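# Move a glass graduated cylinder from cart to shelved bench

## Task

Take one graduated cylinder from the top tray of the cart and leave it standing upright on the work surface of the shelved bench. Every other cylinder must also end up standing. The task fails if any cylinder tips over, touches the floor, drops more than a few centimetres or gets knocked hard, since the glass breaks. The task also fails if the robot falls or ends up tilted. At the end the gripper must have released the cylinder and moved away, because a cylinder held in place only by the robot does not count.

## Robot and tools

Robot: TidyBot++, a four-caster mobile base (0.54 m long, 0.50 m wide, 0.38 m high) carrying a single seven-joint arm with a two-finger gripper. The shoulder sits 0.12 m ahead of the base centre and 0.68 m above the floor. Cameras: base_camera (fixed on the base, facing forward) and wrist_camera (fisheye, looking along the hand).

Frames: the base frame has its origin on the floor under the base centre, with x forward, y left and z up. hand_pose is reported in this frame. It gives the point midway between the finger pads. Its z axis runs out along the fingers, and the fingers close along its y axis. Odometry is the base frame as it was at the start of the scene. Heading is positive to the left, in the range -3.142 to 3.142. base_tilt is in degrees, with forward and right leaning counted positive.

execute_actions(actions, cameras): actions is a list holding one action, or an empty list to just read the state and images. An action may contain:
- base: exactly one relative move from where the base currently is. translate_m is metres, forward positive, -2 to 2. strafe_m is metres sideways, left positive, -2 to 2. rotate_rad is radians, counter-clockwise positive, -6.3 to 6.3. Moves that would run too long at the chosen top speed are refused, so split long drives.
- joints: absolute targets for the one arm, each named separately. joint_1_rad to joint_7_rad are in radians, and gripper_pos runs from 0 (open, about 85 mm gap) to 1 (closed). Ranges: joint_2_rad ±2.249, joint_4_rad ±2.579, joint_6_rad ±2.099. Joints 1, 3, 5 and 7 have no limit but take the shorter way round, so turn them in steps of less than half a turn. joint_1_rad positive means clockwise seen from above, the reverse of rotate_rad.
- speeds: optional top-speed caps for this action only. translate_m and strafe_m take 0.05 to 0.5 m/s; rotate_rad takes 0.1 to 1.57 rad/s. The maximum is the default.
cameras: a list of base_camera, wrist_camera or all. Leaving it out gives all cameras; [] gives none. An unknown key or an out-of-range number rejects the whole call and nothing moves.

Arm geometry: at joint_1_rad 0, joint_3_rad 3.14 and joint_5_rad 0 (roughly the starting pose), the arm moves in the base's x-z plane. The segment tilts from vertical are: upper arm (0.42 m) = j2, forearm (0.31 m) = j2-j4, hand (0.31 m, wrist to hand point) = j2-j4-j6. Reach ahead of the shoulder is the sum of length·sin(tilt), and height above it is the sum of length·cos(tilt). joint_7_rad at 1.57 with the hand pointing down opens the fingers left and right. A downward-pointing hand can reach at most about 0.94 m above the floor, and only close to the base. Closed fingertips reach about 20 mm beyond the hand point. The arm starts folded, pointing down.

Result lines:
- base_status and joint_status report how each commanded motion ended. done means the target was reached; for the base it only means the wheels turned, even if they slipped. off_target means the motion stopped short and may still be pushing. contact_stop and time_out mean the old target was dropped.
- "joint command not followed" with a "cause:" line means the self-collision check blocked the arm targets. The gripper target still runs, and the blocked targets may be retried on later actions.
- on_its_own lists motion that was not commanded.
- motor_effort gives percent of maximum, with the peak of the last action in brackets. It is noisy and has an offset.
- gripper_pos at 1 reading done means nothing is held. off_target means something is between the fingers.
- ARM HIT means the arm struck itself or the base.
- A torque fault freezes the arm and gripper for 10 s; joint_1 to joint_4 fault at 104.5 N m and joint_5 to joint_7 at 51.3 N m.
- MOTOR HOT warns from 60 °C. An OVER-TEMPERATURE FAULT at 75 °C lets the arm sag, and limit_stop_at_motor_heat then appears. Resend those targets.
- If a result reports a stop, the later motion calls in the same reply are skipped.

Accuracy: friction and load sag leave the hand a centimetre or two off, more when stretched out. To correct, send each joint its previous command plus (desired angle minus reading). While holding the cylinder, never send a joint the angle it currently reads, or it may sink. Trust the camera images over hand_pose. Odometry drifts over many moves. If you omit a joint or the base from an action, it may keep pushing toward its old target.

Other tools:
- wait(seconds, 0 to 10) returns state and images without commanding anything.
- zoom_image(camera, region [x0,y0,x1,y1] in pixels, at most 504×504) magnifies the latest image. base_camera images are 644×364 and wrist_camera images are 644×476.
- read_manual(section="licences") returns licence text only.
- finished_scene(scene) ends the current scene for good. Call it only once the cylinder stands freely on the bench, the gripper is open and clear, and the robot is upright.

Cautions: grip the cylinder gently and upright, and lower it until it rests on the bench before opening; do not drop it from height. Keep the arm well clear of the other cylinders and the tray edges. Do not drive while the arm is snagged high up, since the robot can tip. Pulling or pushing sideways on a raised hand can lift wheels. A blocked base keeps shoving hard. A brief external push may occasionally nudge loose objects, so check the images before finishing.

Each tool is called after ">>>" as name(argument=value, ...) on one line, values as JSON.

## Session

>>> execute_actions(actions=[])

Scene clock: 0.00 s.
base_odometry: x=+0.000 y=+0.000 heading=+0.000 (m, m, rad; odometry frame)
base_tilt: forward=-0.4 right=-0.1 (deg)
base_status: not commanded
joint_positions: joint_1_rad=-0.043 joint_2_rad=-0.341 joint_3_rad=+3.168 joint_4_rad=-2.502 joint_5_rad=-0.001 joint_6_rad=-0.910 joint_7_rad=+1.535 gripper_pos=+0.000
joint_status: not commanded
motor_effort: joint_1_rad=+0 joint_2_rad=-1 joint_3_rad=-1 joint_4_rad=+16 joint_5_rad=+0 joint_6_rad=+1 joint_7_rad=-1 (%)
hand_pose: x=+0.2617 y=+0.0049 z=+0.5931 quat_wxyz=(-0.006, +0.999, -0.010, +0.035) (m; base frame)
pictures: base_camera, wrist_camera
Images, in order (width x height): base_camera 644x364, wrist_camera 644x476.

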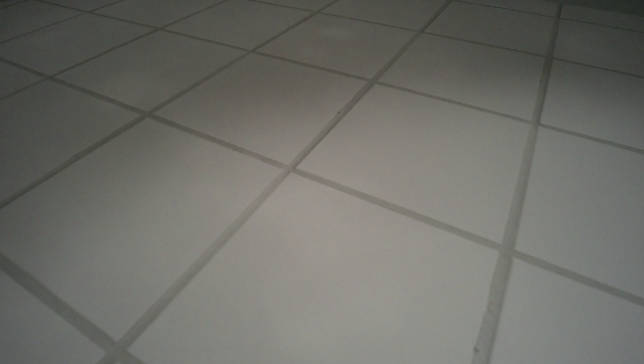

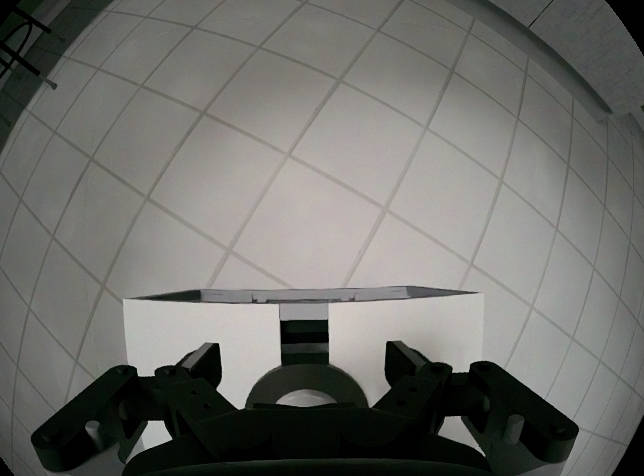

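>>> execute_actions(actions=[{"joints":{"joint_6_rad":0.35}}], cameras=["wrist_camera"])

>>> execute_actions(actions=[{"base":{"rotate_rad":-2.1}}], cameras=["wrist_camera"])

>>> execute_actions(actions=[{"base":{"rotate_rad":-2.1}}], cameras=["wrist_camera"])

Scene clock: 1.80 s.
base_odometry: x=+0.000 y=+0.000 heading=+0.000 (m, m, rad; odometry frame)
base_tilt: forward=-0.4 right=-0.1 (deg)
base_status: not commanded
joint_positions: joint_1_rad=-0.043 joint_2_rad=-0.341 joint_3_rad=+3.168 joint_4_rad=-2.501 joint_5_rad=-0.001 joint_6_rad=+0.345 joint_7_rad=+1.535 gripper_pos=+0.000
joint_status: all done
motor_effort: joint_1_rad=+0(0) joint_2_rad=-5(5) joint_3_rad=+0(0) joint_4_rad=+21(21) joint_5_rad=+0(0) joint_6_rad=+9(8) joint_7_rad=-1(0) (%)
hand_pose: x=+0.5420 y=+0.0073 z=+0.8289 quat_wxyz=(-0.020, +0.788, -0.010, +0.616) (m; base frame)
pictures: wrist_camera
Images, in order (width x height): wrist_camera 644x476.

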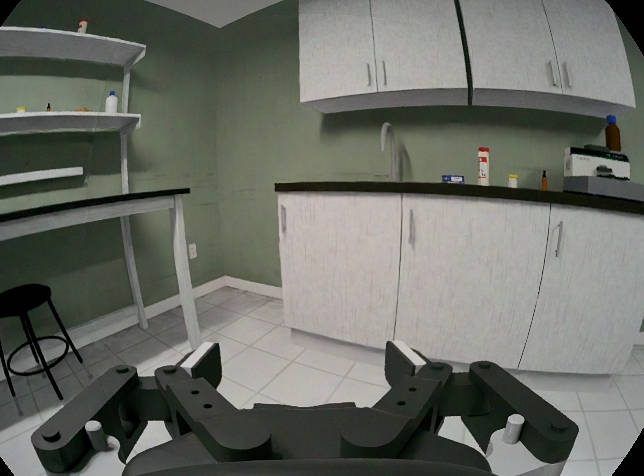

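Scene clock: 4.43 s.
base_odometry: x=+0.000 y=+0.000 heading=-2.100 (m, m, rad; odometry frame)
base_tilt: forward=-0.4 right=-0.1 (deg)
base_status: done
joint_positions: joint_1_rad=-0.043 joint_2_rad=-0.341 joint_3_rad=+3.168 joint_4_rad=-2.501 joint_5_rad=-0.001 joint_6_rad=+0.345 joint_7_rad=+1.535 gripper_pos=+0.000
joint_status: not commanded
motor_effort: joint_1_rad=+0(1) joint_2_rad=-5(6) joint_3_rad=+0(1) joint_4_rad=+21(21) joint_5_rad=+0(0) joint_6_rad=+9(9) joint_7_rad=+0(0) (%)
hand_pose: x=+0.5420 y=+0.0073 z=+0.8289 quat_wxyz=(-0.020, +0.788, -0.010, +0.616) (m; base frame)
pictures: wrist_camera
Images, in order (width x height): wrist_camera 644x476.

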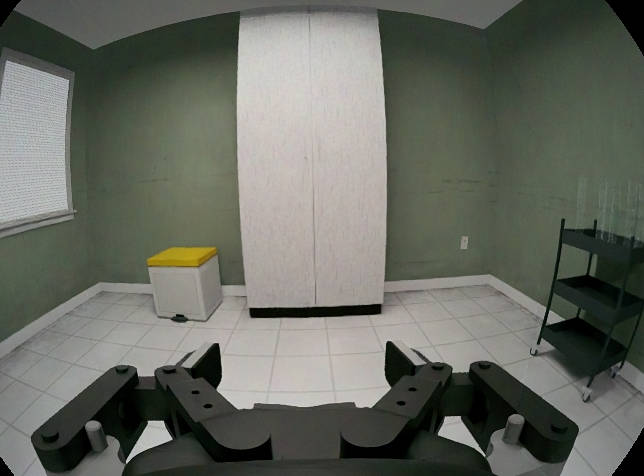

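Scene clock: 7.07 s.
base_odometry: x=+0.000 y=+0.000 heading=+2.084 (m, m, rad; odometry frame)
base_tilt: forward=-0.4 right=-0.1 (deg)
base_status: done
joint_positions: joint_1_rad=-0.043 joint_2_rad=-0.341 joint_3_rad=+3.168 joint_4_rad=-2.501 joint_5_rad=-0.001 joint_6_rad=+0.345 joint_7_rad=+1.535 gripper_pos=+0.000
joint_status: not commanded
motor_effort: joint_1_rad=+0(1) joint_2_rad=-5(6) joint_3_rad=-1(1) joint_4_rad=+21(21) joint_5_rad=+0(0) joint_6_rad=+9(9) joint_7_rad=+0(0) (%)
hand_pose: x=+0.5420 y=+0.0073 z=+0.8289 quat_wxyz=(-0.020, +0.788, -0.010, +0.616) (m; base frame)
pictures: wrist_camera
Images, in order (width x height): wrist_camera 644x476.

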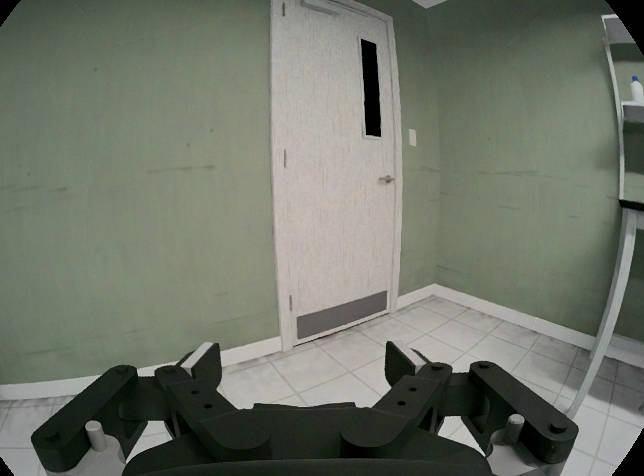

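>>> execute_actions(actions=[{"base":{"rotate_rad":1.15}}])

Scene clock: 9.27 s.
base_odometry: x=+0.000 y=+0.000 heading=-3.050 (m, m, rad; odometry frame)
base_tilt: forward=-0.4 right=-0.1 (deg)
base_status: done
joint_positions: joint_1_rad=-0.043 joint_2_rad=-0.341 joint_3_rad=+3.168 joint_4_rad=-2.501 joint_5_rad=-0.001 joint_6_rad=+0.345 joint_7_rad=+1.535 gripper_pos=+0.000
joint_status: not commanded
motor_effort: joint_1_rad=-1(1) joint_2_rad=-5(6) joint_3_rad=+0(2) joint_4_rad=+22(21) joint_5_rad=+0(0) joint_6_rad=+9(9) joint_7_rad=-1(1) (%)
hand_pose: x=+0.5420 y=+0.0073 z=+0.8289 quat_wxyz=(-0.020, +0.788, -0.010, +0.616) (m; base frame)
pictures: base_camera, wrist_camera
Images, in order (width x height): base_camera 644x364, wrist_camera 644x476.

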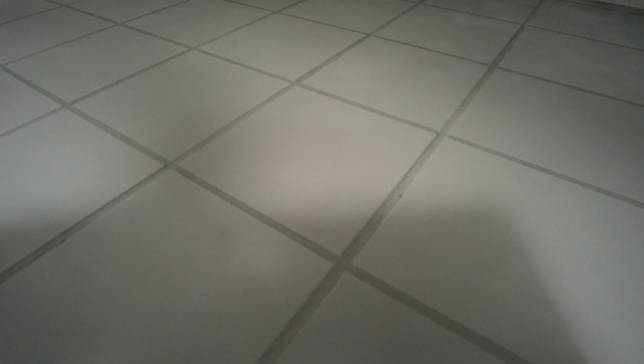

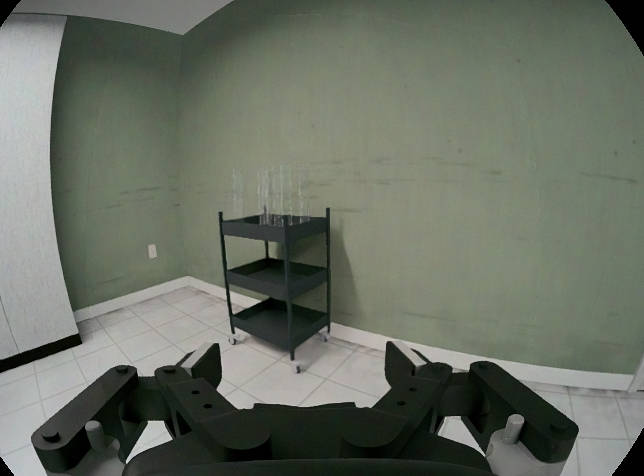

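>>> execute_actions(actions=[{"base":{"translate_m":0.8},"joints":{"joint_1_rad":0,"joint_2_rad":-0.2,"joint_3_rad":3.14,"joint_4_rad":-2.23,"joint_6_rad":0.46,"joint_7_rad":1.57}}], cameras=["wrist_camera"])

>>> execute_actions(actions=[{"base":{"rotate_rad":-0.45}}], cameras=[])

>>> execute_actions(actions=[{"base":{"strafe_m":0.6}}])

Scene clock: 12.73 s.
base_odometry: x=-0.797 y=-0.075 heading=-3.049 (m, m, rad; odometry frame)
base_tilt: forward=-0.4 right=-0.1 (deg)
base_status: done
joint_positions: joint_1_rad=-0.020 joint_2_rad=-0.203 joint_3_rad=+3.160 joint_4_rad=-2.241 joint_5_rad=-0.001 joint_6_rad=+0.436 joint_7_rad=+1.542 gripper_pos=+0.000
joint_status: all done
motor_effort: joint_1_rad=+0(0) joint_2_rad=-10(12) joint_3_rad=+1(1) joint_4_rad=+23(24) joint_5_rad=+0(0) joint_6_rad=+9(10) joint_7_rad=-1(0) (%)
hand_pose: x=+0.6261 y=+0.0012 z=+0.9427 quat_wxyz=(-0.012, +0.718, -0.011, +0.696) (m; base frame)
pictures: wrist_camera
Images, in order (width x height): wrist_camera 644x476.

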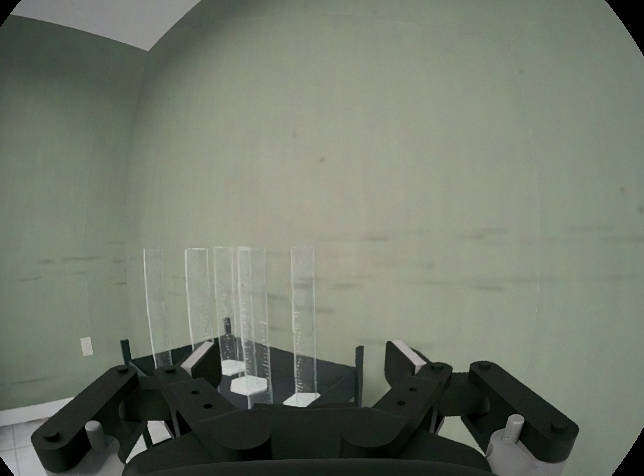

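Scene clock: 14.10 s.
base_odometry: x=-0.797 y=-0.075 heading=+2.785 (m, m, rad; odometry frame)
base_tilt: forward=-0.4 right=-0.2 (deg)
base_status: done
joint_positions: joint_1_rad=-0.010 joint_2_rad=-0.203 joint_3_rad=+3.152 joint_4_rad=-2.241 joint_5_rad=-0.001 joint_6_rad=+0.436 joint_7_rad=+1.542 gripper_pos=+0.000
joint_status: not commanded
motor_effort: joint_1_rad=+0(2) joint_2_rad=-11(12) joint_3_rad=+0(2) joint_4_rad=+23(23) joint_5_rad=+0(0) joint_6_rad=+9(9) joint_7_rad=+0(0) (%)
hand_pose: x=+0.6260 y=+0.0005 z=+0.9427 quat_wxyz=(-0.011, +0.718, -0.012, +0.696) (m; base frame)
pictures: none
No camera images: the call's "cameras" was empty. Leave "cameras" out to get every camera's image.

Scene clock: 16.67 s.
base_odometry: x=-1.007 y=-0.637 heading=+2.784 (m, m, rad; odometry frame)
base_tilt: forward=-0.4 right=-0.1 (deg)
base_status: done
joint_positions: joint_1_rad=-0.009 joint_2_rad=-0.203 joint_3_rad=+3.151 joint_4_rad=-2.241 joint_5_rad=-0.001 joint_6_rad=+0.436 joint_7_rad=+1.542 gripper_pos=+0.000
joint_status: not commanded
motor_effort: joint_1_rad=+0(1) joint_2_rad=-11(11) joint_3_rad=+0(2) joint_4_rad=+22(23) joint_5_rad=+0(0) joint_6_rad=+9(9) joint_7_rad=+0(0) (%)
hand_pose: x=+0.6260 y=+0.0007 z=+0.9427 quat_wxyz=(-0.011, +0.718, -0.012, +0.696) (m; base frame)
pictures: base_camera, wrist_camera
Images, in order (width x height): base_camera 644x364, wrist_camera 644x476.

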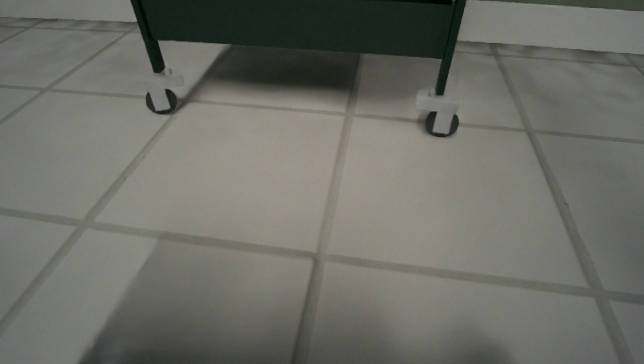

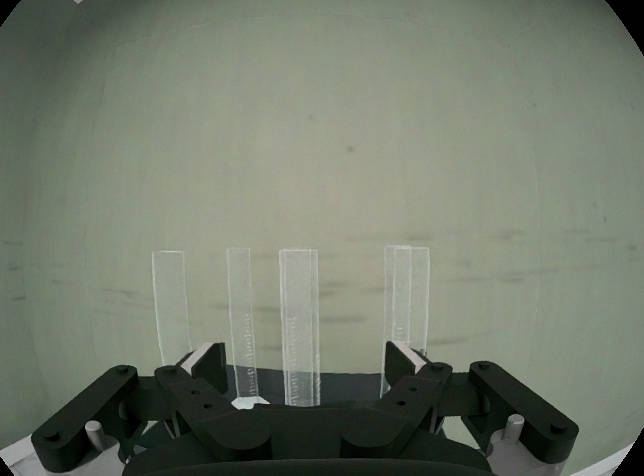

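>>> execute_actions(actions=[{"joints":{"joint_6_rad":-0.1}}], cameras=["wrist_camera"])

Scene clock: 17.83 s.
base_odometry: x=-1.007 y=-0.637 heading=+2.784 (m, m, rad; odometry frame)
base_tilt: forward=-0.4 right=-0.2 (deg)
base_status: not commanded
joint_positions: joint_1_rad=-0.009 joint_2_rad=-0.203 joint_3_rad=+3.151 joint_4_rad=-2.235 joint_5_rad=-0.001 joint_6_rad=-0.095 joint_7_rad=+1.542 gripper_pos=+0.000
joint_status: all done
motor_effort: joint_1_rad=+0(0) joint_2_rad=-10(11) joint_3_rad=+0(0) joint_4_rad=+22(24) joint_5_rad=+0(0) joint_6_rad=+8(9) joint_7_rad=+0(0) (%)
hand_pose: x=+0.5803 y=+0.0012 z=+0.7897 quat_wxyz=(-0.008, +0.874, -0.013, +0.486) (m; base frame)
pictures: wrist_camera
Images, in order (width x height): wrist_camera 644x476.

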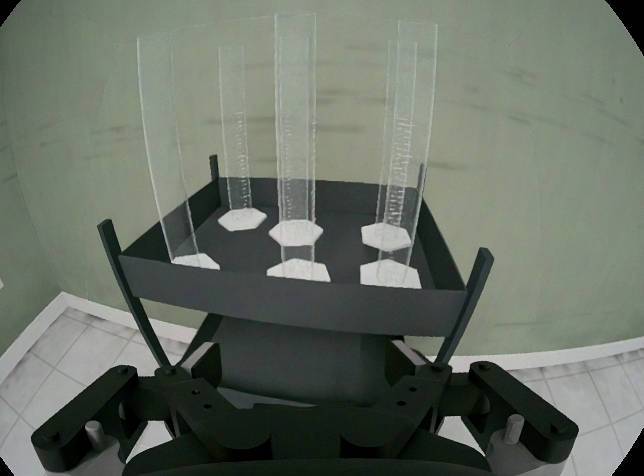

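>>> execute_actions(actions=[{"base":{"strafe_m":0.02},"joints":{"joint_2_rad":-0.2,"joint_4_rad":-2.38,"joint_6_rad":0.63,"joint_1_rad":0.01,"joint_7_rad":1.6,"joint_3_rad":3.13}}], cameras=[])

>>> execute_actions(actions=[{"base":{"translate_m":0.12},"speeds":{"translate_m":0.1}}])

Scene clock: 19.37 s.
base_odometry: x=-1.014 y=-0.655 heading=+2.784 (m, m, rad; odometry frame)
base_tilt: forward=-0.4 right=-0.1 (deg)
base_status: done
joint_positions: joint_1_rad=-0.007 joint_2_rad=-0.203 joint_3_rad=+3.143 joint_4_rad=-2.365 joint_5_rad=-0.001 joint_6_rad=+0.618 joint_7_rad=+1.572 gripper_pos=+0.000
joint_status: all done
motor_effort: joint_1_rad=+0(1) joint_2_rad=-10(11) joint_3_rad=+0(1) joint_4_rad=+21(22) joint_5_rad=+0(0) joint_6_rad=+9(9) joint_7_rad=+0(0) (%)
hand_pose: x=+0.6064 y=+0.0041 z=+0.9271 quat_wxyz=(-0.002, +0.698, +0.002, +0.717) (m; base frame)
pictures: none
No camera images: the call's "cameras" was empty. Leave "cameras" out to get every camera's image.

Scene clock: 21.13 s.
base_odometry: x=-1.127 y=-0.614 heading=+2.784 (m, m, rad; odometry frame)
base_tilt: forward=-0.4 right=-0.1 (deg)
base_status: done
joint_positions: joint_1_rad=-0.007 joint_2_rad=-0.201 joint_3_rad=+3.143 joint_4_rad=-2.366 joint_5_rad=-0.001 joint_6_rad=+0.618 joint_7_rad=+1.572 gripper_pos=+0.000
joint_status: not commanded
motor_effort: joint_1_rad=+0(1) joint_2_rad=-10(12) joint_3_rad=+0(1) joint_4_rad=+21(23) joint_5_rad=+0(0) joint_6_rad=+9(10) joint_7_rad=+0(0) (%)
hand_pose: x=+0.6067 y=+0.0041 z=+0.9255 quat_wxyz=(-0.002, +0.699, +0.002, +0.715) (m; base frame)
pictures: base_camera, wrist_camera
Images, in order (width x height): base_camera 644x364, wrist_camera 644x476.

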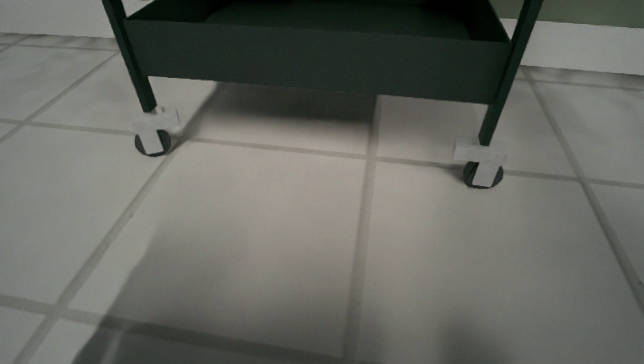

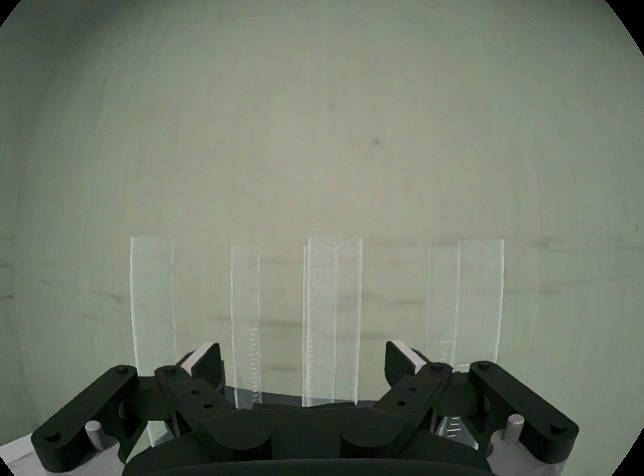

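>>> execute_actions(actions=[{"base":{"strafe_m":-0.028},"speeds":{"strafe_m":0.05}}], cameras=["wrist_camera"])

>>> execute_actions(actions=[{"base":{"translate_m":0.07},"speeds":{"translate_m":0.05}}], cameras=["wrist_camera"])

Scene clock: 22.43 s.
base_odometry: x=-1.117 y=-0.587 heading=+2.784 (m, m, rad; odometry frame)
base_tilt: forward=-0.4 right=-0.1 (deg)
base_status: done
joint_positions: joint_1_rad=-0.006 joint_2_rad=-0.201 joint_3_rad=+3.142 joint_4_rad=-2.366 joint_5_rad=-0.001 joint_6_rad=+0.618 joint_7_rad=+1.572 gripper_pos=+0.000
joint_status: not commanded
motor_effort: joint_1_rad=-1(1) joint_2_rad=-10(11) joint_3_rad=+1(1) joint_4_rad=+21(21) joint_5_rad=+0(0) joint_6_rad=+9(9) joint_7_rad=-1(0) (%)
hand_pose: x=+0.6067 y=+0.0040 z=+0.9255 quat_wxyz=(-0.002, +0.699, +0.002, +0.715) (m; base frame)
pictures: wrist_camera
Images, in order (width x height): wrist_camera 644x476.

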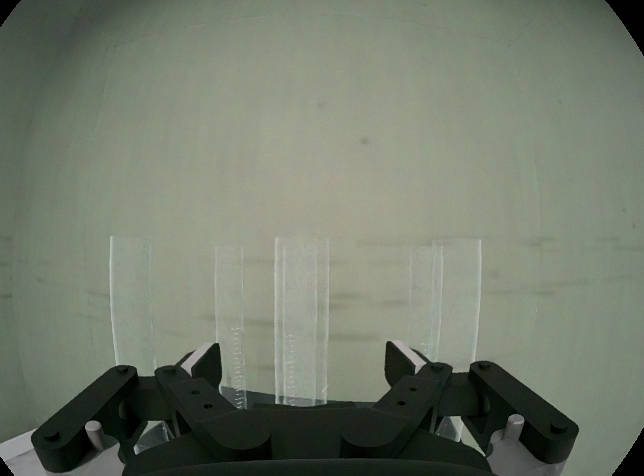

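Scene clock: 24.30 s.
base_odometry: x=-1.183 y=-0.563 heading=+2.784 (m, m, rad; odometry frame)
base_tilt: forward=-0.4 right=-0.1 (deg)
base_status: done
joint_positions: joint_1_rad=-0.006 joint_2_rad=-0.201 joint_3_rad=+3.142 joint_4_rad=-2.367 joint_5_rad=-0.001 joint_6_rad=+0.618 joint_7_rad=+1.572 gripper_pos=+0.000
joint_status: not commanded
motor_effort: joint_1_rad=+0(0) joint_2_rad=-10(12) joint_3_rad=+0(0) joint_4_rad=+21(23) joint_5_rad=+0(0) joint_6_rad=+9(10) joint_7_rad=+0(0) (%)
hand_pose: x=+0.6065 y=+0.0039 z=+0.9252 quat_wxyz=(-0.002, +0.699, +0.002, +0.715) (m; base frame)
pictures: wrist_camera
Images, in order (width x height): wrist_camera 644x476.

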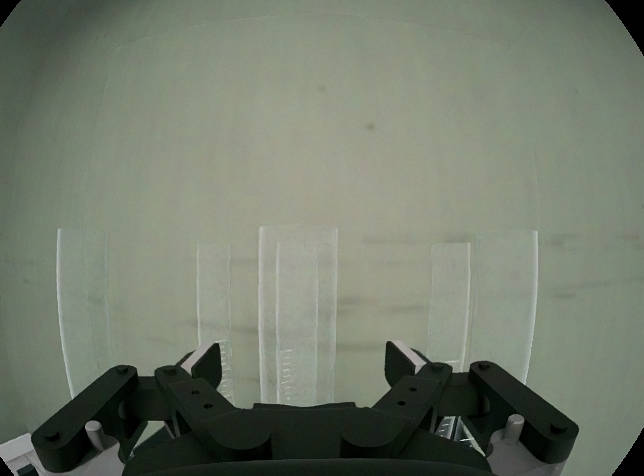

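>>> execute_actions(actions=[{"base":{"translate_m":0.04},"speeds":{"translate_m":0.05}}], cameras=["wrist_camera"])

Scene clock: 25.73 s.
base_odometry: x=-1.220 y=-0.548 heading=+2.784 (m, m, rad; odometry frame)
base_tilt: forward=-0.4 right=-0.1 (deg)
base_status: done
joint_positions: joint_1_rad=-0.006 joint_2_rad=-0.201 joint_3_rad=+3.142 joint_4_rad=-2.367 joint_5_rad=-0.001 joint_6_rad=+0.618 joint_7_rad=+1.572 gripper_pos=+0.000
joint_status: not commanded
motor_effort: joint_1_rad=+0(1) joint_2_rad=-10(12) joint_3_rad=+0(0) joint_4_rad=+21(22) joint_5_rad=+0(0) joint_6_rad=+9(10) joint_7_rad=-1(0) (%)
hand_pose: x=+0.6065 y=+0.0039 z=+0.9250 quat_wxyz=(-0.002, +0.699, +0.002, +0.715) (m; base frame)
pictures: wrist_camera
Images, in order (width x height): wrist_camera 644x476.

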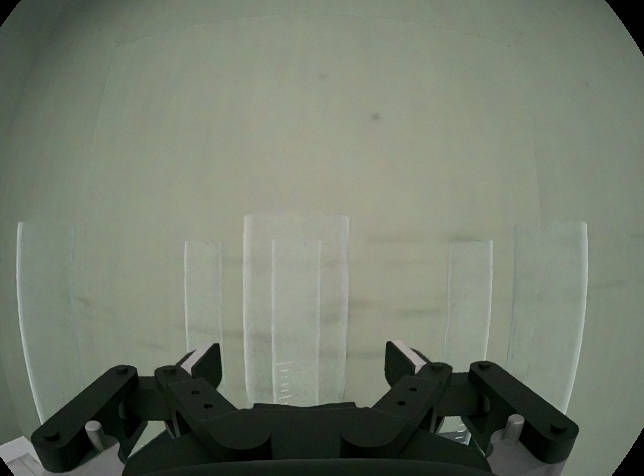

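>>> execute_actions(actions=[{"base":{"translate_m":0.015},"speeds":{"translate_m":0.05}}], cameras=["wrist_camera"])

>>> execute_actions(actions=[{"joints":{"gripper_pos":1}}], cameras=["wrist_camera"])

Scene clock: 26.77 s.
base_odometry: x=-1.235 y=-0.543 heading=+2.784 (m, m, rad; odometry frame)
base_tilt: forward=-0.4 right=-0.1 (deg)
base_status: done
joint_positions: joint_1_rad=-0.006 joint_2_rad=-0.201 joint_3_rad=+3.142 joint_4_rad=-2.367 joint_5_rad=-0.001 joint_6_rad=+0.618 joint_7_rad=+1.572 gripper_pos=+0.000
joint_status: not commanded
motor_effort: joint_1_rad=+0(1) joint_2_rad=-10(12) joint_3_rad=+1(0) joint_4_rad=+21(23) joint_5_rad=+0(0) joint_6_rad=+9(9) joint_7_rad=+0(0) (%)
hand_pose: x=+0.6066 y=+0.0039 z=+0.9247 quat_wxyz=(-0.002, +0.699, +0.002, +0.715) (m; base frame)
pictures: wrist_camera
Images, in order (width x height): wrist_camera 644x476.

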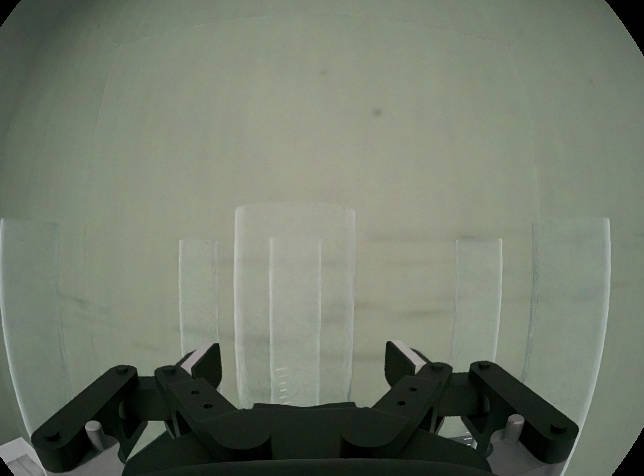

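Scene clock: 27.87 s.
base_odometry: x=-1.235 y=-0.543 heading=+2.784 (m, m, rad; odometry frame)
base_tilt: forward=-0.4 right=-0.1 (deg)
base_status: not commanded
joint_positions: joint_1_rad=-0.006 joint_2_rad=-0.201 joint_3_rad=+3.142 joint_4_rad=-2.368 joint_5_rad=-0.001 joint_6_rad=+0.618 joint_7_rad=+1.573 gripper_pos=+0.563
joint_status: gripper_pos off_target (ended at +0.563, target +1.000)
motor_effort: joint_1_rad=+0(1) joint_2_rad=-10(11) joint_3_rad=+0(0) joint_4_rad=+21(23) joint_5_rad=+1(0) joint_6_rad=+9(10) joint_7_rad=+0(0) (%)
hand_pose: x=+0.6064 y=+0.0040 z=+0.9244 quat_wxyz=(-0.001, +0.699, +0.002, +0.715) (m; base frame)
pictures: wrist_camera
Images, in order (width x height): wrist_camera 644x476.

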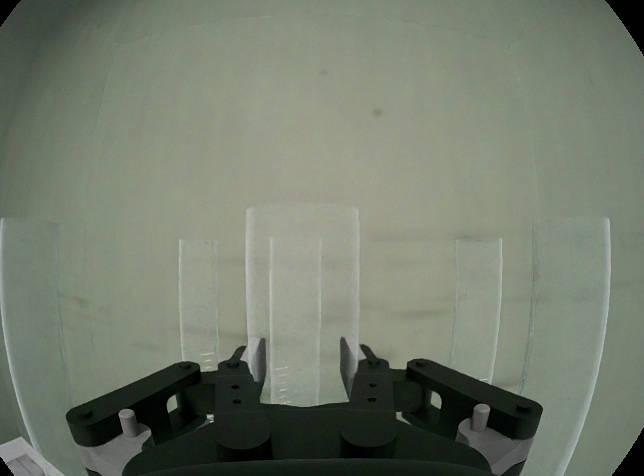

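>>> execute_actions(actions=[{"joints":{"joint_2_rad":-0.25,"joint_4_rad":-2.17,"joint_6_rad":0.37}}], cameras=[])

>>> execute_actions(actions=[{"joints":{"joint_2_rad":-0.3,"joint_4_rad":-1.95,"joint_6_rad":0.10}}])

Scene clock: 29.40 s.
base_odometry: x=-1.235 y=-0.543 heading=+2.784 (m, m, rad; odometry frame)
base_tilt: forward=-0.4 right=-0.2 (deg)
base_status: not commanded
joint_positions: joint_1_rad=-0.006 joint_2_rad=-0.232 joint_3_rad=+3.142 joint_4_rad=-2.192 joint_5_rad=-0.001 joint_6_rad=+0.386 joint_7_rad=+1.573 gripper_pos=+0.563
joint_status: all done
motor_effort: joint_1_rad=+0(0) joint_2_rad=-12(12) joint_3_rad=+0(0) joint_4_rad=+26(26) joint_5_rad=+0(0) joint_6_rad=+11(12) joint_7_rad=+0(1) (%)
hand_pose: x=+0.6243 y=+0.0041 z=+0.9713 quat_wxyz=(-0.001, +0.708, +0.002, +0.706) (m; base frame)
pictures: none
No camera images: the call's "cameras" was empty. Leave "cameras" out to get every camera's image.

Scene clock: 30.63 s.
base_odometry: x=-1.235 y=-0.543 heading=+2.784 (m, m, rad; odometry frame)
base_tilt: forward=-0.4 right=-0.1 (deg)
base_status: not commanded
joint_positions: joint_1_rad=-0.006 joint_2_rad=-0.285 joint_3_rad=+3.142 joint_4_rad=-1.972 joint_5_rad=-0.001 joint_6_rad=+0.116 joint_7_rad=+1.573 gripper_pos=+0.563
joint_status: all done
motor_effort: joint_1_rad=+0(0) joint_2_rad=-11(13) joint_3_rad=+1(1) joint_4_rad=+27(27) joint_5_rad=+0(0) joint_6_rad=+11(11) joint_7_rad=-1(1) (%)
hand_pose: x=+0.6242 y=+0.0042 z=+1.0495 quat_wxyz=(-0.002, +0.707, +0.002, +0.707) (m; base frame)
pictures: base_camera, wrist_camera
Images, in order (width x height): base_camera 644x364, wrist_camera 644x476.

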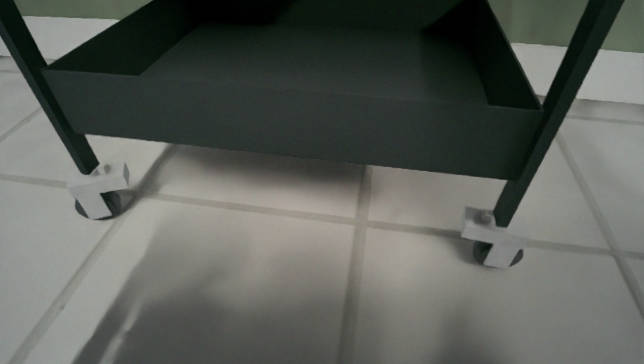

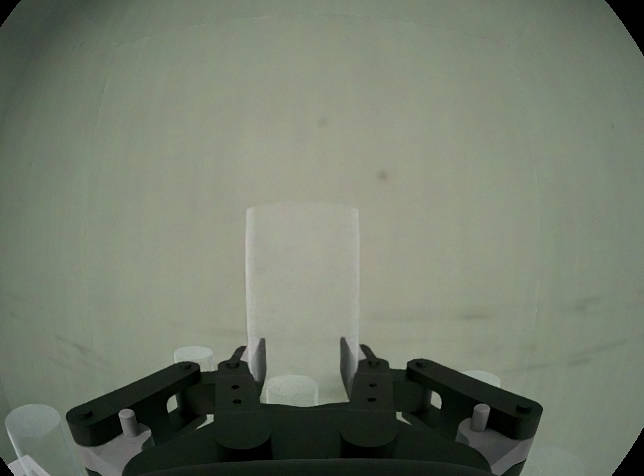

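>>> execute_actions(actions=[{"joints":{"joint_2_rad":-0.3,"joint_4_rad":-1.46,"joint_6_rad":-0.41}}], cameras=[])

>>> execute_actions(actions=[{"base":{"translate_m":-0.5},"speeds":{"translate_m":0.25}}], cameras=["wrist_camera"])

>>> execute_actions(actions=[{"base":{"rotate_rad":-2.0},"speeds":{"rotate_rad":0.7}}])

Scene clock: 32.57 s.
base_odometry: x=-1.235 y=-0.543 heading=+2.784 (m, m, rad; odometry frame)
base_tilt: forward=-0.4 right=-0.1 (deg)
base_status: not commanded
joint_positions: joint_1_rad=-0.006 joint_2_rad=-0.286 joint_3_rad=+3.142 joint_4_rad=-1.485 joint_5_rad=-0.001 joint_6_rad=-0.394 joint_7_rad=+1.573 gripper_pos=+0.563
joint_status: all done
motor_effort: joint_1_rad=+0(0) joint_2_rad=-10(12) joint_3_rad=+0(0) joint_4_rad=+26(28) joint_5_rad=+0(0) joint_6_rad=+11(11) joint_7_rad=+0(1) (%)
hand_pose: x=+0.6042 y=+0.0043 z=+1.1929 quat_wxyz=(-0.002, +0.715, +0.003, +0.699) (m; base frame)
pictures: none
No camera images: the call's "cameras" was empty. Leave "cameras" out to get every camera's image.

Scene clock: 35.47 s.
base_odometry: x=-0.766 y=-0.718 heading=+2.784 (m, m, rad; odometry frame)
base_tilt: forward=-0.4 right=-0.1 (deg)
base_status: done
joint_positions: joint_1_rad=-0.005 joint_2_rad=-0.294 joint_3_rad=+3.141 joint_4_rad=-1.484 joint_5_rad=-0.001 joint_6_rad=-0.397 joint_7_rad=+1.574 gripper_pos=+0.563
joint_status: not commanded
motor_effort: joint_1_rad=+0(1) joint_2_rad=-10(14) joint_3_rad=+0(1) joint_4_rad=+26(27) joint_5_rad=+0(1) joint_6_rad=+11(11) joint_7_rad=+0(0) (%)
hand_pose: x=+0.6000 y=+0.0041 z=+1.1965 quat_wxyz=(-0.001, +0.713, +0.003, +0.702) (m; base frame)
pictures: wrist_camera
Images, in order (width x height): wrist_camera 644x476.

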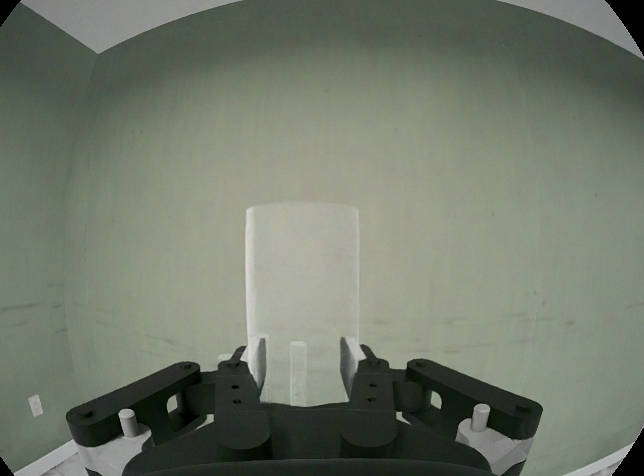

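Scene clock: 39.07 s.
base_odometry: x=-0.766 y=-0.718 heading=+0.784 (m, m, rad; odometry frame)
base_tilt: forward=-0.4 right=-0.1 (deg)
base_status: done
joint_positions: joint_1_rad=-0.001 joint_2_rad=-0.294 joint_3_rad=+3.138 joint_4_rad=-1.484 joint_5_rad=-0.001 joint_6_rad=-0.397 joint_7_rad=+1.574 gripper_pos=+0.563
joint_status: not commanded
motor_effort: joint_1_rad=+0(1) joint_2_rad=-10(10) joint_3_rad=+1(2) joint_4_rad=+26(26) joint_5_rad=+0(1) joint_6_rad=+11(11) joint_7_rad=-1(0) (%)
hand_pose: x=+0.6000 y=+0.0046 z=+1.1965 quat_wxyz=(-0.001, +0.713, +0.003, +0.701) (m; base frame)
pictures: base_camera, wrist_camera
Images, in order (width x height): base_camera 644x364, wrist_camera 644x476.

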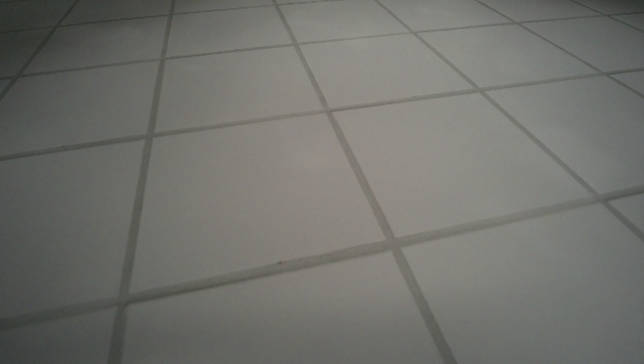

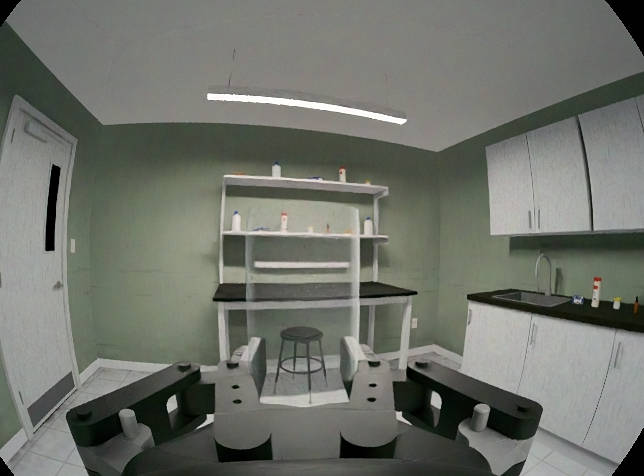

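>>> execute_actions(actions=[{"base":{"rotate_rad":0.22},"speeds":{"rotate_rad":0.6}}], cameras=[])

>>> execute_actions(actions=[{"base":{"translate_m":1.0},"speeds":{"translate_m":0.4}}])

Scene clock: 40.47 s.
base_odometry: x=-0.766 y=-0.718 heading=+1.004 (m, m, rad; odometry frame)
base_tilt: forward=-0.4 right=-0.1 (deg)
base_status: done
joint_positions: joint_1_rad=+0.000 joint_2_rad=-0.294 joint_3_rad=+3.131 joint_4_rad=-1.484 joint_5_rad=-0.001 joint_6_rad=-0.397 joint_7_rad=+1.574 gripper_pos=+0.563
joint_status: not commanded
motor_effort: joint_1_rad=+0(1) joint_2_rad=-10(10) joint_3_rad=+0(2) joint_4_rad=+26(26) joint_5_rad=+0(1) joint_6_rad=+11(11) joint_7_rad=+0(0) (%)
hand_pose: x=+0.5999 y=+0.0081 z=+1.1964 quat_wxyz=(-0.002, +0.713, +0.006, +0.701) (m; base frame)
pictures: none
No camera images: the call's "cameras" was empty. Leave "cameras" out to get every camera's image.

Scene clock: 44.13 s.
base_odometry: x=-0.228 y=+0.125 heading=+1.003 (m, m, rad; odometry frame)
base_tilt: forward=-0.4 right=-0.1 (deg)
base_status: done
joint_positions: joint_1_rad=+0.000 joint_2_rad=-0.289 joint_3_rad=+3.131 joint_4_rad=-1.483 joint_5_rad=-0.001 joint_6_rad=-0.399 joint_7_rad=+1.574 gripper_pos=+0.563
joint_status: not commanded
motor_effort: joint_1_rad=+0(1) joint_2_rad=-10(13) joint_3_rad=-1(1) joint_4_rad=+26(27) joint_5_rad=+0(1) joint_6_rad=+11(12) joint_7_rad=+0(0) (%)
hand_pose: x=+0.6023 y=+0.0081 z=+1.1940 quat_wxyz=(-0.002, +0.715, +0.006, +0.699) (m; base frame)
pictures: base_camera, wrist_camera
Images, in order (width x height): base_camera 644x364, wrist_camera 644x476.

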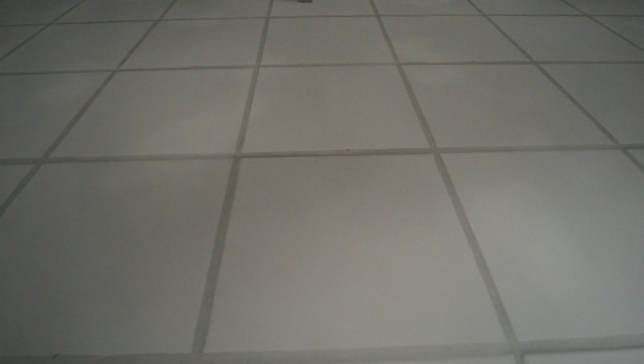

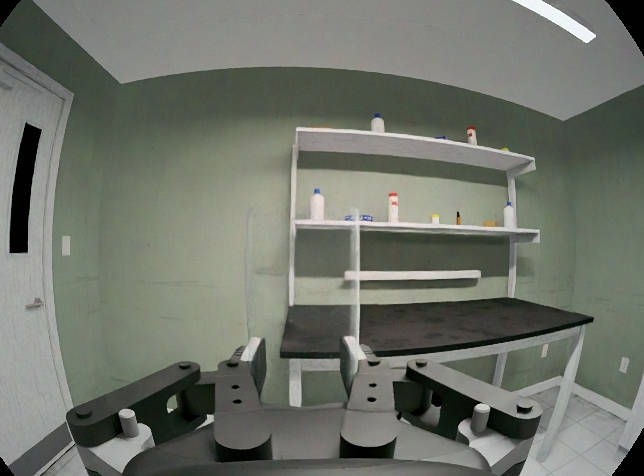

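>>> execute_actions(actions=[{"base":{"translate_m":0.45},"speeds":{"translate_m":0.3}}])

Scene clock: 46.87 s.
base_odometry: x=+0.014 y=+0.505 heading=+1.003 (m, m, rad; odometry frame)
base_tilt: forward=-0.4 right=-0.1 (deg)
base_status: done
joint_positions: joint_1_rad=+0.000 joint_2_rad=-0.289 joint_3_rad=+3.131 joint_4_rad=-1.482 joint_5_rad=-0.001 joint_6_rad=-0.399 joint_7_rad=+1.574 gripper_pos=+0.563
joint_status: not commanded
motor_effort: joint_1_rad=+0(1) joint_2_rad=-10(13) joint_3_rad=+0(0) joint_4_rad=+25(27) joint_5_rad=+0(0) joint_6_rad=+11(11) joint_7_rad=+0(1) (%)
hand_pose: x=+0.6025 y=+0.0081 z=+1.1939 quat_wxyz=(-0.002, +0.715, +0.006, +0.699) (m; base frame)
pictures: base_camera, wrist_camera
Images, in order (width x height): base_camera 644x364, wrist_camera 644x476.

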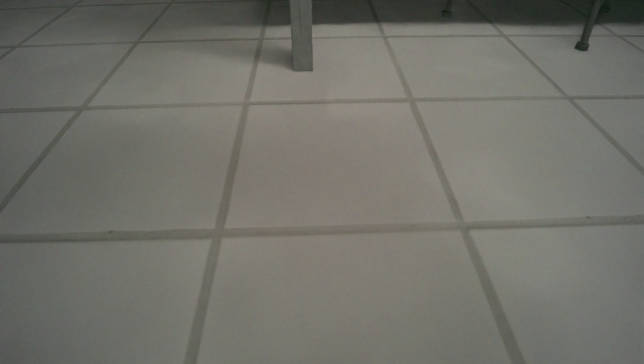

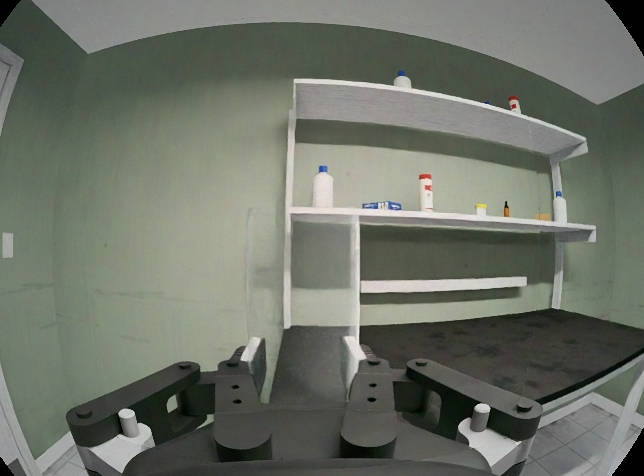

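>>> execute_actions(actions=[{"base":{"strafe_m":-0.3},"speeds":{"strafe_m":0.3}}], cameras=[])

>>> execute_actions(actions=[{"base":{"translate_m":0.12},"joints":{"joint_6_rad":-0.75},"speeds":{"translate_m":0.2}}])

Scene clock: 49.10 s.
base_odometry: x=+0.268 y=+0.343 heading=+1.003 (m, m, rad; odometry frame)
base_tilt: forward=-0.4 right=-0.1 (deg)
base_status: done
joint_positions: joint_1_rad=+0.000 joint_2_rad=-0.289 joint_3_rad=+3.131 joint_4_rad=-1.482 joint_5_rad=-0.001 joint_6_rad=-0.399 joint_7_rad=+1.574 gripper_pos=+0.563
joint_status: not commanded
motor_effort: joint_1_rad=+0(1) joint_2_rad=-10(11) joint_3_rad=+0(2) joint_4_rad=+26(26) joint_5_rad=+0(1) joint_6_rad=+11(11) joint_7_rad=+0(0) (%)
hand_pose: x=+0.6025 y=+0.0081 z=+1.1939 quat_wxyz=(-0.002, +0.715, +0.006, +0.699) (m; base frame)
pictures: none
No camera images: the call's "cameras" was empty. Leave "cameras" out to get every camera's image.

Scene clock: 50.47 s.
base_odometry: x=+0.332 y=+0.445 heading=+1.003 (m, m, rad; odometry frame)
base_tilt: forward=-0.4 right=-0.1 (deg)
base_status: done
joint_positions: joint_1_rad=+0.000 joint_2_rad=-0.291 joint_3_rad=+3.131 joint_4_rad=-1.478 joint_5_rad=-0.001 joint_6_rad=-0.758 joint_7_rad=+1.574 gripper_pos=+0.563
joint_status: all done
motor_effort: joint_1_rad=+0(0) joint_2_rad=-9(12) joint_3_rad=+0(1) joint_4_rad=+25(28) joint_5_rad=+0(1) joint_6_rad=+10(12) joint_7_rad=-1(0) (%)
hand_pose: x=+0.5793 y=+0.0076 z=+1.0890 quat_wxyz=(-0.001, +0.826, +0.006, +0.563) (m; base frame)
pictures: base_camera, wrist_camera
Images, in order (width x height): base_camera 644x364, wrist_camera 644x476.

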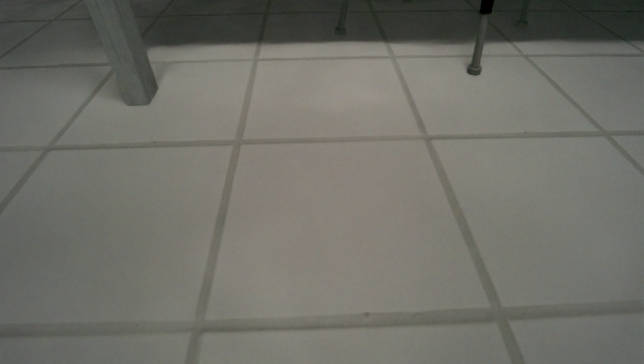

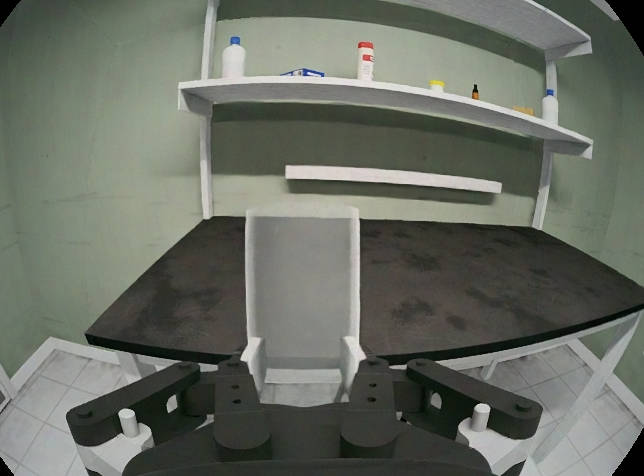

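>>> execute_actions(actions=[{"joints":{"joint_4_rad":-1.28,"joint_6_rad":-0.585}}], cameras=[])

>>> execute_actions(actions=[{"base":{"translate_m":0.33},"speeds":{"translate_m":0.15}}])

Scene clock: 51.93 s.
base_odometry: x=+0.332 y=+0.445 heading=+1.003 (m, m, rad; odometry frame)
base_tilt: forward=-0.4 right=-0.1 (deg)
base_status: not commanded
joint_positions: joint_1_rad=+0.000 joint_2_rad=-0.294 joint_3_rad=+3.131 joint_4_rad=-1.295 joint_5_rad=-0.001 joint_6_rad=-0.615 joint_7_rad=+1.574 gripper_pos=+0.563
joint_status: all done
motor_effort: joint_1_rad=+0(0) joint_2_rad=-8(11) joint_3_rad=+1(0) joint_4_rad=+24(26) joint_5_rad=+0(0) joint_6_rad=+11(12) joint_7_rad=-1(0) (%)
hand_pose: x=+0.5726 y=+0.0080 z=+1.2398 quat_wxyz=(-0.002, +0.723, +0.006, +0.691) (m; base frame)
pictures: none
No camera images: the call's "cameras" was empty. Leave "cameras" out to get every camera's image.

Scene clock: 54.90 s.
base_odometry: x=+0.510 y=+0.723 heading=+1.003 (m, m, rad; odometry frame)
base_tilt: forward=-0.4 right=-0.1 (deg)
base_status: done
joint_positions: joint_1_rad=+0.000 joint_2_rad=-0.289 joint_3_rad=+3.131 joint_4_rad=-1.295 joint_5_rad=-0.001 joint_6_rad=-0.615 joint_7_rad=+1.574 gripper_pos=+0.563
joint_status: not commanded
motor_effort: joint_1_rad=+0(1) joint_2_rad=-8(12) joint_3_rad=+0(0) joint_4_rad=+24(25) joint_5_rad=+0(0) joint_6_rad=+11(12) joint_7_rad=+0(0) (%)
hand_pose: x=+0.5752 y=+0.0080 z=+1.2377 quat_wxyz=(-0.002, +0.725, +0.006, +0.689) (m; base frame)
pictures: base_camera, wrist_camera
Images, in order (width x height): base_camera 644x364, wrist_camera 644x476.

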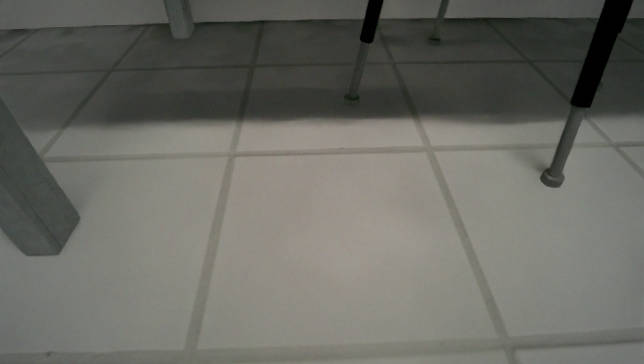

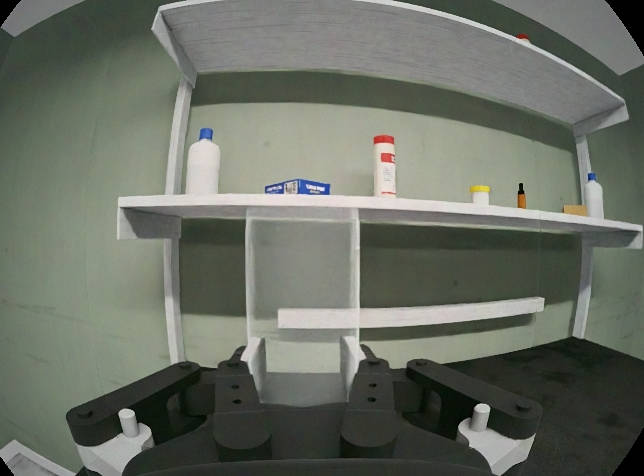

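>>> execute_actions(actions=[{"joints":{"joint_4_rad":-1.58,"joint_6_rad":-0.26}}])

Scene clock: 56.60 s.
base_odometry: x=+0.510 y=+0.723 heading=+1.003 (m, m, rad; odometry frame)
base_tilt: forward=-0.4 right=-0.1 (deg)
base_status: not commanded
joint_positions: joint_1_rad=+0.000 joint_2_rad=-0.290 joint_3_rad=+3.131 joint_4_rad=-1.569 joint_5_rad=-0.001 joint_6_rad=-0.290 joint_7_rad=+1.574 gripper_pos=+0.563
joint_status: all done
motor_effort: joint_1_rad=+0(0) joint_2_rad=-9(11) joint_3_rad=+0(0) joint_4_rad=+24(27) joint_5_rad=+0(0) joint_6_rad=+10(12) joint_7_rad=+0(1) (%)
hand_pose: x=+0.6107 y=+0.0081 z=+1.1761 quat_wxyz=(-0.002, +0.706, +0.006, +0.708) (m; base frame)
pictures: base_camera, wrist_camera
Images, in order (width x height): base_camera 644x364, wrist_camera 644x476.

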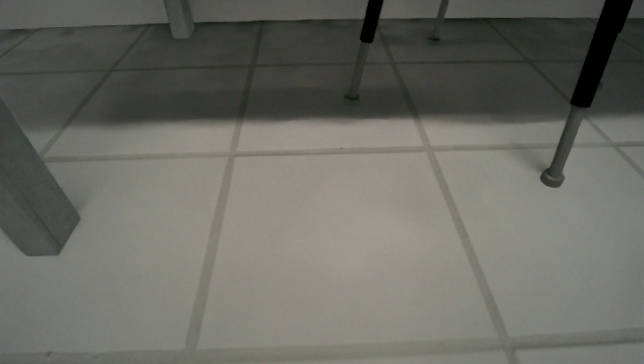

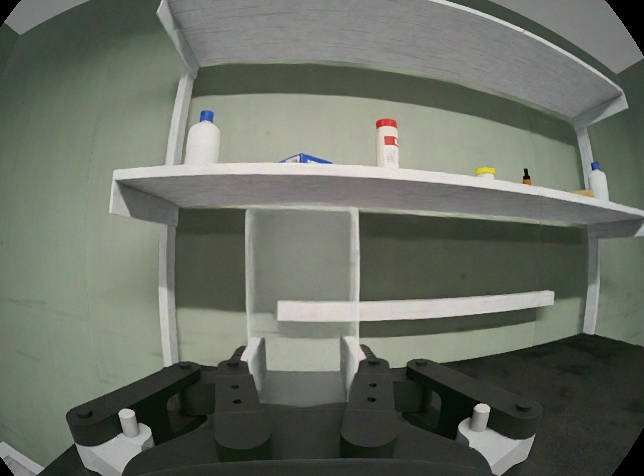

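>>> execute_actions(actions=[{"joints":{"joint_4_rad":-1.65,"joint_6_rad":-0.195}}], cameras=[])

>>> execute_actions(actions=[{"joints":{"joint_4_rad":-1.71,"joint_6_rad":-0.135}}], cameras=[])

Scene clock: 57.57 s.
base_odometry: x=+0.510 y=+0.723 heading=+1.003 (m, m, rad; odometry frame)
base_tilt: forward=-0.4 right=-0.1 (deg)
base_status: not commanded
joint_positions: joint_1_rad=+0.000 joint_2_rad=-0.306 joint_3_rad=+3.131 joint_4_rad=-1.618 joint_5_rad=-0.001 joint_6_rad=-0.214 joint_7_rad=+1.574 gripper_pos=+0.563
joint_status: all done
motor_effort: joint_1_rad=+0(1) joint_2_rad=-5(9) joint_3_rad=+0(0) joint_4_rad=+21(24) joint_5_rad=+1(1) joint_6_rad=+8(10) joint_7_rad=+0(0) (%)
hand_pose: x=+0.6071 y=+0.0081 z=+1.1772 quat_wxyz=(-0.002, +0.691, +0.005, +0.723) (m; base frame)
pictures: none
No camera images: the call's "cameras" was empty. Leave "cameras" out to get every camera's image.

Scene clock: 58.33 s.
base_odometry: x=+0.510 y=+0.723 heading=+1.003 (m, m, rad; odometry frame)
base_tilt: forward=-0.4 right=-0.2 (deg)
base_status: not commanded
joint_positions: joint_1_rad=+0.000 joint_2_rad=-0.318 joint_3_rad=+3.131 joint_4_rad=-1.662 joint_5_rad=-0.001 joint_6_rad=-0.141 joint_7_rad=+1.574 gripper_pos=+0.563
joint_status: joint_4_rad off_target (ended at -1.662, target -1.710); the others done
motor_effort: joint_1_rad=+0(0) joint_2_rad=-3(5) joint_3_rad=+0(0) joint_4_rad=+18(21) joint_5_rad=+1(1) joint_6_rad=+6(8) joint_7_rad=+1(0) (%)
hand_pose: x=+0.6039 y=+0.0080 z=+1.1788 quat_wxyz=(-0.002, +0.676, +0.005, +0.737) (m; base frame)
pictures: none
No camera images: the call's "cameras" was empty. Leave "cameras" out to get every camera's image.


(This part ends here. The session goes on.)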